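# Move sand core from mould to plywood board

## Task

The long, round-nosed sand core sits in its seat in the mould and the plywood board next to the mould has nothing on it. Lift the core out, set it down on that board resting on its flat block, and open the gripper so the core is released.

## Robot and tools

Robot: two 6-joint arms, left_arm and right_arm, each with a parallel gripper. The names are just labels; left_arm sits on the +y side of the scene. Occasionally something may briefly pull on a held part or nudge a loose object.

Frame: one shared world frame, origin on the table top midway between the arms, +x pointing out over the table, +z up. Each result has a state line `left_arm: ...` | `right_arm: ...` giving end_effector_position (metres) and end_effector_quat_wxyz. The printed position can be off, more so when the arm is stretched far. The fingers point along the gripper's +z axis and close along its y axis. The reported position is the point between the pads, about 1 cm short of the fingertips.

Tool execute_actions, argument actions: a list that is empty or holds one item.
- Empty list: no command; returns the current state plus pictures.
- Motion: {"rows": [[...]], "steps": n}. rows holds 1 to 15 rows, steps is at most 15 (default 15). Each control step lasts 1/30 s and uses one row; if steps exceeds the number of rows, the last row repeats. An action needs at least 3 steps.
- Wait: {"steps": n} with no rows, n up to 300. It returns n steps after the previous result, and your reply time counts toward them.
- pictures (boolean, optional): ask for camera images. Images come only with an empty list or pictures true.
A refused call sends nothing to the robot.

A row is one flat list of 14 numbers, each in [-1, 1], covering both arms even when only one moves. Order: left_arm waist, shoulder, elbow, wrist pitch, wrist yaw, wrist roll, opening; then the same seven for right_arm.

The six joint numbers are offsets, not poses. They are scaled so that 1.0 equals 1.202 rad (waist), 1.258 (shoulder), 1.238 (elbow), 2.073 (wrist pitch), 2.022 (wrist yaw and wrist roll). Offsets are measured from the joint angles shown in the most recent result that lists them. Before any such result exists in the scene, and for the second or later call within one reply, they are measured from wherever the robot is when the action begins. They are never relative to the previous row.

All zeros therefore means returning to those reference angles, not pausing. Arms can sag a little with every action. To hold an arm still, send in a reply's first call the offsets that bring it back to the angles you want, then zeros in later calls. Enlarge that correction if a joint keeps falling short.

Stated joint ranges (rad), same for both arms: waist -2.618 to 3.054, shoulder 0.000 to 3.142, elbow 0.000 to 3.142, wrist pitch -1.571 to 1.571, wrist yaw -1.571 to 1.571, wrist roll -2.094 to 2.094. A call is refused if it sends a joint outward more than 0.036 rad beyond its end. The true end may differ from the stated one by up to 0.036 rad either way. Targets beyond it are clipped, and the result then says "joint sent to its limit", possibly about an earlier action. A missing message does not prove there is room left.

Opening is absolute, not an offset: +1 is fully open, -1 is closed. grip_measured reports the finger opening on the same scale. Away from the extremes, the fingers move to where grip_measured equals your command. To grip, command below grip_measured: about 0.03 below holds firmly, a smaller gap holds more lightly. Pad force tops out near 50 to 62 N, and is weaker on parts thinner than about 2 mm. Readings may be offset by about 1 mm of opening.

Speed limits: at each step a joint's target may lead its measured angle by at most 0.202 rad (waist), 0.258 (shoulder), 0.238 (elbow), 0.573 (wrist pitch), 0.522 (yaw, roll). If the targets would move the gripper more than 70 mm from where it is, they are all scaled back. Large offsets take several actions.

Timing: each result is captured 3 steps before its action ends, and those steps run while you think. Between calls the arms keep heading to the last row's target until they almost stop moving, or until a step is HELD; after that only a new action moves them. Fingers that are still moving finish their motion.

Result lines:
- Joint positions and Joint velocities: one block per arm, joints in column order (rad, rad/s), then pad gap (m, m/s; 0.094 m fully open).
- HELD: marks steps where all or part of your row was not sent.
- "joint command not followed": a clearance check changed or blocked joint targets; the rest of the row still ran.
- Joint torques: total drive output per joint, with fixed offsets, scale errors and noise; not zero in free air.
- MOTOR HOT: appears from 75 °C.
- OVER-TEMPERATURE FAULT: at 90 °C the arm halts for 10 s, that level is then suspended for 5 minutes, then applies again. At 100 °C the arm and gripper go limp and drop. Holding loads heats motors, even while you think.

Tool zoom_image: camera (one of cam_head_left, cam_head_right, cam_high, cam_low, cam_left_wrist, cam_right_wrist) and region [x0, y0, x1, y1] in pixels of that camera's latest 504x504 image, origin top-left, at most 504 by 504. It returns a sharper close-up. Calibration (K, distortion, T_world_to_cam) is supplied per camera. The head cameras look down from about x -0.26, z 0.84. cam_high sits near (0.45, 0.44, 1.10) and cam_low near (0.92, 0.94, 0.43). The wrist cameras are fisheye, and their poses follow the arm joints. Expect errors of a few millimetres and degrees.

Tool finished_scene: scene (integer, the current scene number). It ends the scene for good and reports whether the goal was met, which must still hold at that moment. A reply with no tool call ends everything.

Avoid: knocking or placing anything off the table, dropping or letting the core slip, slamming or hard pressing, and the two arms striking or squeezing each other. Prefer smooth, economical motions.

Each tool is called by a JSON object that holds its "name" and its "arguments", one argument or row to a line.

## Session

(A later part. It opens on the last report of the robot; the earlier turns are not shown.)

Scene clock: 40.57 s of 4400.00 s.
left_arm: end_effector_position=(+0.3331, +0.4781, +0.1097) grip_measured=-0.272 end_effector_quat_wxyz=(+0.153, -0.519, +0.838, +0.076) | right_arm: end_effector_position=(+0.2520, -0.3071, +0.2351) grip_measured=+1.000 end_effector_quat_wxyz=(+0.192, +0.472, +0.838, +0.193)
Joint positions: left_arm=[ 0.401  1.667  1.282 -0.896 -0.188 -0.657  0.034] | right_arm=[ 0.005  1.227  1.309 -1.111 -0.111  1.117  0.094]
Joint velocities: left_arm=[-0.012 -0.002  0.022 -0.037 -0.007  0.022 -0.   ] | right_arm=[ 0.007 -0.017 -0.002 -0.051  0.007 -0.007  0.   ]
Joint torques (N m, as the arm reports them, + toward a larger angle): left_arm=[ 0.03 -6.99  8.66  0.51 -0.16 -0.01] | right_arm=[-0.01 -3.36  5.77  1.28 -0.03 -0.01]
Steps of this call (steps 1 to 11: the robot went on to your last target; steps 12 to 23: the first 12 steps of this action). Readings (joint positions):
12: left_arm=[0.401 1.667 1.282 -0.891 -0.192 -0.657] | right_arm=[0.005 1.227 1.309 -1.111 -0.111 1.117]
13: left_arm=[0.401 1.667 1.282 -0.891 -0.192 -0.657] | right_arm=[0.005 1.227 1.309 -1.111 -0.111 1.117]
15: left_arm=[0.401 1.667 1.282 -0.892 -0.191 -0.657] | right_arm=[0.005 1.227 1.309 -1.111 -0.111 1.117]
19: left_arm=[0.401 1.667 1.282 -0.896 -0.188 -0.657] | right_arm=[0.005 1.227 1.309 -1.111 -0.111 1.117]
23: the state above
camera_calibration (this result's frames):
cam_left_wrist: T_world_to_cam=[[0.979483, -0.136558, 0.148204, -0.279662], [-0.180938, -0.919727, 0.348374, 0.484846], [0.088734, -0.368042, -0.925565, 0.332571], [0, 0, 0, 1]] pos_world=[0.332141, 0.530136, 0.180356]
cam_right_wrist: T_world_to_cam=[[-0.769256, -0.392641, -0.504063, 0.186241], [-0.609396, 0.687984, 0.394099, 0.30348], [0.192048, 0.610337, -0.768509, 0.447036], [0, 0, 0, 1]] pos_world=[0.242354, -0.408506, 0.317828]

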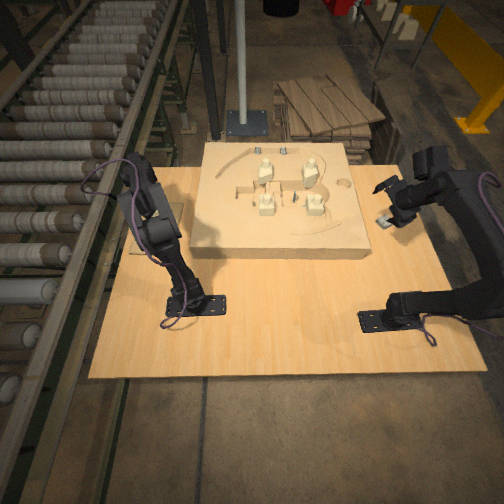

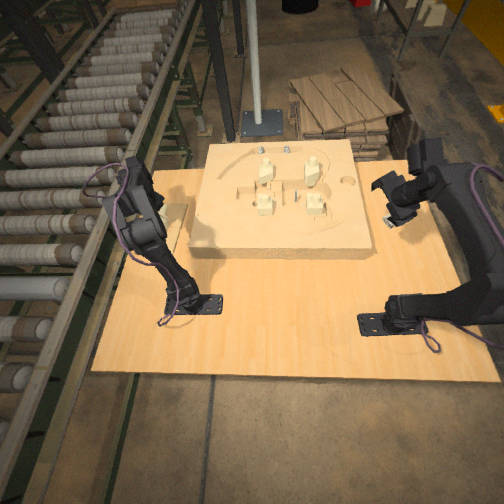

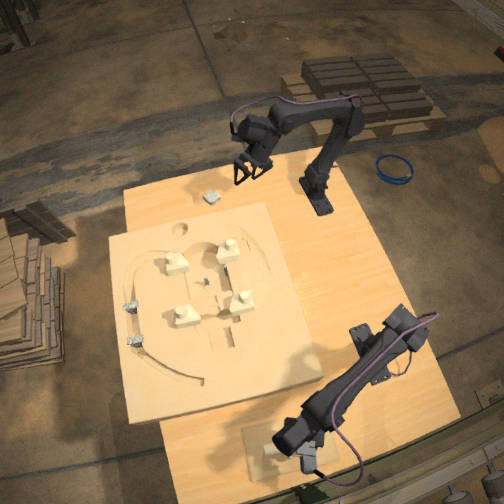

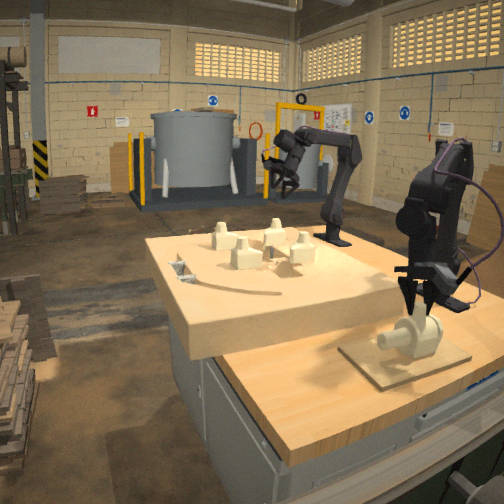

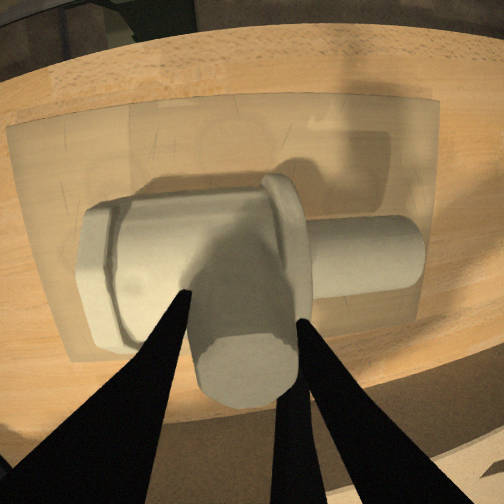

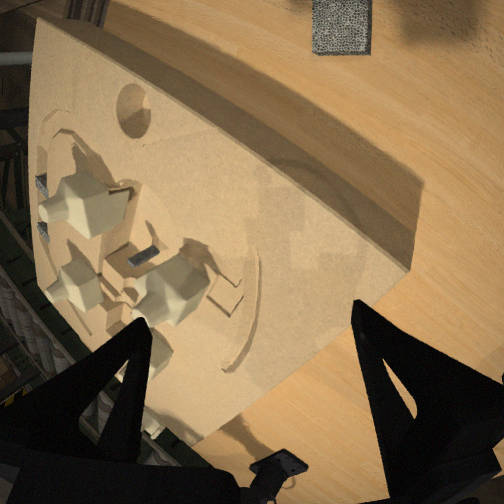

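{"name": "execute_actions", "arguments": {
  "actions": [
    {"rows": [
[0,-0.012,0.010,0,-0.001,0,-0.31, 0,-0.01,0,0,0,0,1],
[0,-0.012,0.010,0,-0.001,0,-0.285, 0,-0.01,0,0,0,0,1],
[0,-0.012,0.010,0,-0.001,0,-0.27, 0,-0.01,0,0,0,0,1],
[0,-0.012,0.010,0,-0.001,0,-0.255, 0,-0.01,0,0,0,0,1],
[0,-0.012,0.010,0,-0.001,0,-0.23, 0,-0.01,0,0,0,0,1],
[0,-0.012,0.010,0,-0.001,0,-0.19, 0,-0.01,0,0,0,0,1],
[0,-0.012,0.010,0,-0.001,0,-0.13, 0,-0.01,0,0,0,0,1],
[0,-0.012,0.010,0,-0.001,0,-0.06, 0,-0.01,0,0,0,0,1],
[0,-0.012,0.010,0,-0.001,0,0.02, 0,-0.01,0,0,0,0,1],
[0,-0.012,0.012,0,-0.001,0,0.10, 0,-0.01,0,0,0,0,1],
[0,-0.012,0.015,0,-0.001,0,0.17, 0,-0.01,0,0,0,0,1],
[0,-0.012,0.018,0,-0.001,0,0.2, 0,-0.01,0,0,0,0,1]
], "steps": 12}
  ]
}}

{"name": "execute_actions", "arguments": {
  "actions": [
    {"rows": [
[0,-0.012,0.023,-0.006,0,0,0.2, 0,-0.01,0,0,0,0,1],
[0,-0.012,0.029,-0.014,0,0,0.2, 0,-0.01,0,0,0,0,1],
[0,-0.012,0.039,-0.024,0,0,0.2, 0,-0.01,0,0,0,0,1],
[0,-0.012,0.053,-0.035,0,0,0.2, 0,-0.01,0,0,0,0,1],
[0,-0.012,0.069,-0.047,0,0,0.2, 0,-0.01,0,0,0,0,1],
[0,-0.012,0.088,-0.059,0,0,0.2, 0,-0.01,0,0,0,0,1],
[0,-0.012,0.108,-0.071,0,0,0.2, 0,-0.01,0,0,0,0,1],
[0,-0.012,0.128,-0.082,0,0,0.2, 0,-0.01,0,0,0,0,1],
[0,-0.012,0.148,-0.092,0,0,0.2, 0,-0.01,0,0,0,0,1],
[0,-0.012,0.166,-0.101,0,0,0.2, 0,-0.01,0,0,0,0,1],
[0,-0.012,0.183,-0.108,0,0,0.2, 0,-0.01,0,0,0,0,1],
[0,-0.012,0.196,-0.113,0,0,0.2, 0,-0.01,0,0,0,0,1],
[0,-0.012,0.206,-0.116,0,0,0.2, 0,-0.01,0,0,0,0,1],
[0,-0.012,0.213,-0.116,0,0,0.2, 0,-0.01,0,0,0,0,1],
[0,-0.012,0.215,-0.116,0,0,0.2, 0,-0.01,0,0,0,0,1]
], "steps": 15}
  ]
}}

{"name": "execute_actions", "arguments": {
  "actions": [
    {"steps": 7}
  ],
  "pictures": true
}}

{"name": "zoom_image", "arguments": {
  "camera": "cam_low",
  "region": [330, 270, 490, 400]
}}

Scene clock: 41.30 s of 4400.00 s.
left_arm: end_effector_position=(+0.3333, +0.4776, +0.1096) grip_measured=-0.015 end_effector_quat_wxyz=(+0.153, -0.519, +0.838, +0.074) | right_arm: end_effector_position=(+0.2520, -0.3071, +0.2351) grip_measured=+1.000 end_effector_quat_wxyz=(+0.192, +0.472, +0.838, +0.193)
Joint positions: left_arm=[ 0.401  1.667  1.282 -0.896 -0.185 -0.657  0.046] | right_arm=[ 0.005  1.227  1.309 -1.111 -0.111  1.117  0.094]
Joint velocities: left_arm=[ 0.002 -0.007 -0.012  0.022 -0.022 -0.051  0.069] | right_arm=[ 0.042 -0.012  0.007  0.007  0.037  0.037  0.   ]
Joint torques (N m, as the arm reports them, + toward a larger angle): left_arm=[ 0.01 -7.    8.69  0.5  -0.18  0.  ] | right_arm=[-0.01 -3.36  5.76  1.29 -0.03  0.  ]
Steps of this call (steps 1 to 3: the last 3 steps of your previous action; steps 4 to 13: the robot went on to your last target; steps 14 to 22: the first 9 steps of this action). Readings (joint positions):
14: left_arm=[0.401 1.667 1.282 -0.896 -0.188 -0.657] | right_arm=[0.005 1.227 1.309 -1.111 -0.111 1.117]
15: left_arm=[0.401 1.667 1.282 -0.896 -0.188 -0.657] | right_arm=[0.005 1.227 1.309 -1.111 -0.111 1.117]
17: left_arm=[0.401 1.667 1.282 -0.896 -0.188 -0.657] | right_arm=[0.005 1.227 1.309 -1.111 -0.111 1.117]
21: left_arm=[0.401 1.667 1.282 -0.896 -0.185 -0.657] | right_arm=[0.005 1.227 1.309 -1.111 -0.111 1.117]
22: the state above

Scene clock: 41.80 s of 4400.00 s.
left_arm: end_effector_position=(+0.3414, +0.4803, +0.1585) grip_measured=+0.198 end_effector_quat_wxyz=(+0.165, -0.518, +0.836, +0.070) | right_arm: end_effector_position=(+0.2520, -0.3071, +0.2351) grip_measured=+1.000 end_effector_quat_wxyz=(+0.192, +0.472, +0.838, +0.193)
Joint positions: left_arm=[ 0.401  1.667  1.469 -1.058 -0.18  -0.657  0.056] | right_arm=[ 0.005  1.227  1.309 -1.111 -0.111  1.117  0.094]
Joint velocities: left_arm=[-0.002 -0.017  0.613 -0.359  0.051 -0.11  -0.   ] | right_arm=[-0.012 -0.012 -0.007  0.066 -0.066  0.037  0.   ]
Joint torques (N m, as the arm reports them, + toward a larger angle): left_arm=[ 0.03 -7.05  9.1   0.42 -0.16 -0.01] | right_arm=[-0.02 -3.36  5.76  1.28 -0.04 -0.01]
Steps of this call (steps 1 to 3: the last 3 steps of your previous action; steps 4 to 15: the first 12 steps of this action, its rows measured from where the robot was after step 3). Readings (joint positions):
3: left_arm=[0.401 1.667 1.282 -0.896 -0.184 -0.657] | right_arm=[0.005 1.227 1.309 -1.111 -0.111 1.117]
4: left_arm=[0.401 1.667 1.282 -0.897 -0.184 -0.657] | right_arm=[0.005 1.227 1.309 -1.111 -0.111 1.117]
5: left_arm=[0.401 1.667 1.283 -0.901 -0.183 -0.657] | right_arm=[0.005 1.227 1.309 -1.111 -0.111 1.117]
7: left_arm=[0.401 1.667 1.295 -0.922 -0.182 -0.657] | right_arm=[0.005 1.227 1.309 -1.111 -0.111 1.117]
11: left_arm=[0.401 1.667 1.369 -0.993 -0.180 -0.657] | right_arm=[0.005 1.227 1.309 -1.111 -0.111 1.117]
15: the state above

Scene clock: 42.03 s of 4400.00 s.
left_arm: end_effector_position=(+0.3418, +0.4805, +0.1733) grip_measured=+0.198 end_effector_quat_wxyz=(+0.168, -0.518, +0.836, +0.070) | right_arm: end_effector_position=(+0.2520, -0.3071, +0.2351) grip_measured=+1.000 end_effector_quat_wxyz=(+0.192, +0.472, +0.838, +0.193)
Joint positions: left_arm=[ 0.401  1.667  1.526 -1.109 -0.18  -0.657  0.056] | right_arm=[ 0.005  1.227  1.309 -1.111 -0.111  1.117  0.094]
Joint velocities: left_arm=[-0.007 -0.012 -0.012 -0.227 -0.051  0.007 -0.001] | right_arm=[ 0.017 -0.017 -0.002 -0.051 -0.022  0.081  0.   ]
Joint torques (N m, as the arm reports them, + toward a larger angle): left_arm=[ 0.03 -7.01  9.56  0.54 -0.16 -0.01] | right_arm=[-0.02 -3.35  5.76  1.28 -0.03  0.  ]
Kept back: nothing.
Steps of this call (steps 1 to 3: the last 3 steps of your previous action; steps 4 to 7: the robot went on to your last target). Readings (joint positions):
1: left_arm=[0.401 1.667 1.489 -1.070 -0.180 -0.657] | right_arm=[0.005 1.227 1.309 -1.111 -0.111 1.117]
2: left_arm=[0.401 1.667 1.505 -1.080 -0.180 -0.657] | right_arm=[0.005 1.227 1.309 -1.111 -0.111 1.117]
4: left_arm=[0.401 1.667 1.523 -1.093 -0.180 -0.657] | right_arm=[0.005 1.227 1.309 -1.111 -0.111 1.117]
7: the state above
camera_calibration (this result's frames):
cam_left_wrist: T_world_to_cam=[[0.973922, -0.139903, 0.178617, -0.299045], [-0.194116, -0.921362, 0.336767, 0.473773], [0.117456, -0.362657, -0.924491, 0.378947], [0, 0, 0, 1]] pos_world=[0.338704, 0.532107, 0.244196]
cam_right_wrist: T_world_to_cam=[[-0.769256, -0.392641, -0.504063, 0.186241], [-0.609396, 0.687984, 0.394099, 0.30348], [0.192048, 0.610337, -0.768509, 0.447036], [0, 0, 0, 1]] pos_world=[0.242354, -0.408506, 0.317828]

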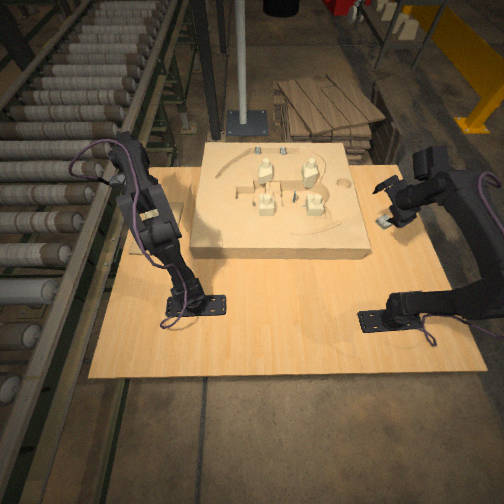

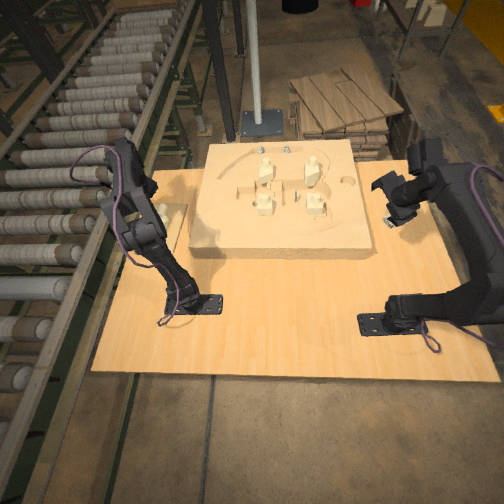

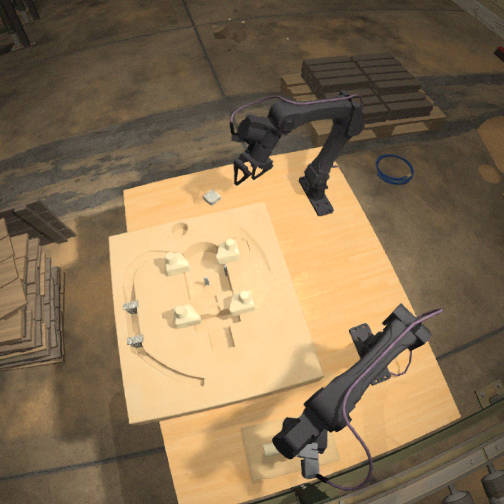

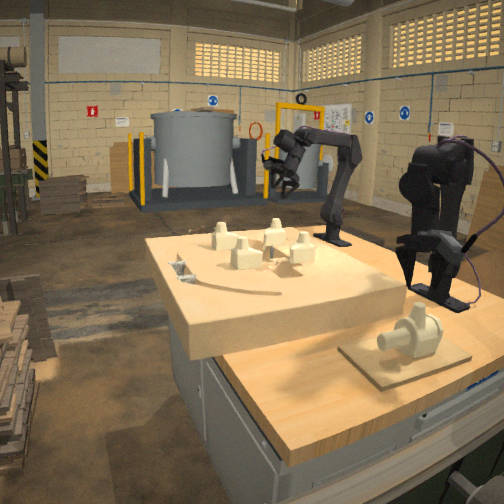

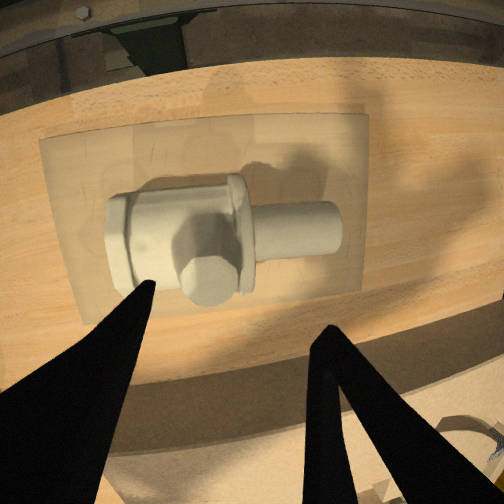

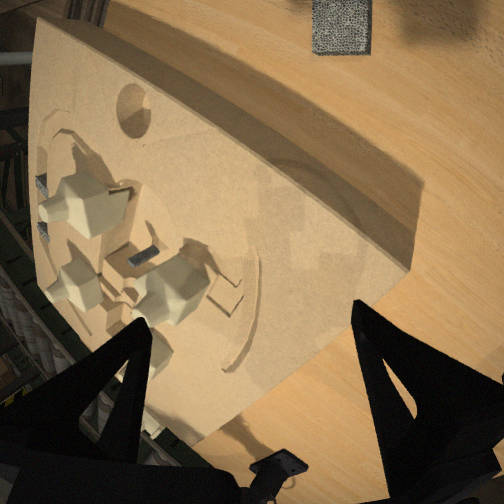

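Region (330, 270, 490, 400) of cam_low's 504x504 image, scaled by 3.150, with more detail than that image has; it fills the top 410 rows of this view, and the rest is white.

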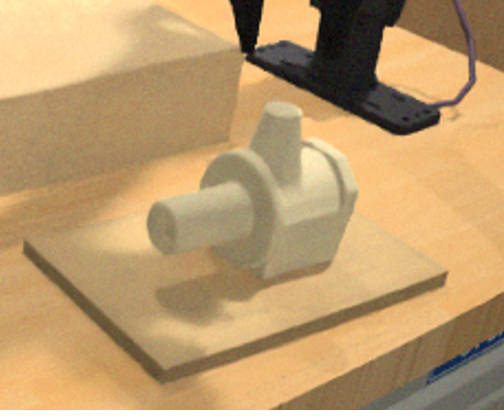

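The core sits flat on its block on the board and the gripper is clear of it.

{"name": "finished_scene", "arguments": {
  "scene": 1
}}

The scene is finished: the task was done.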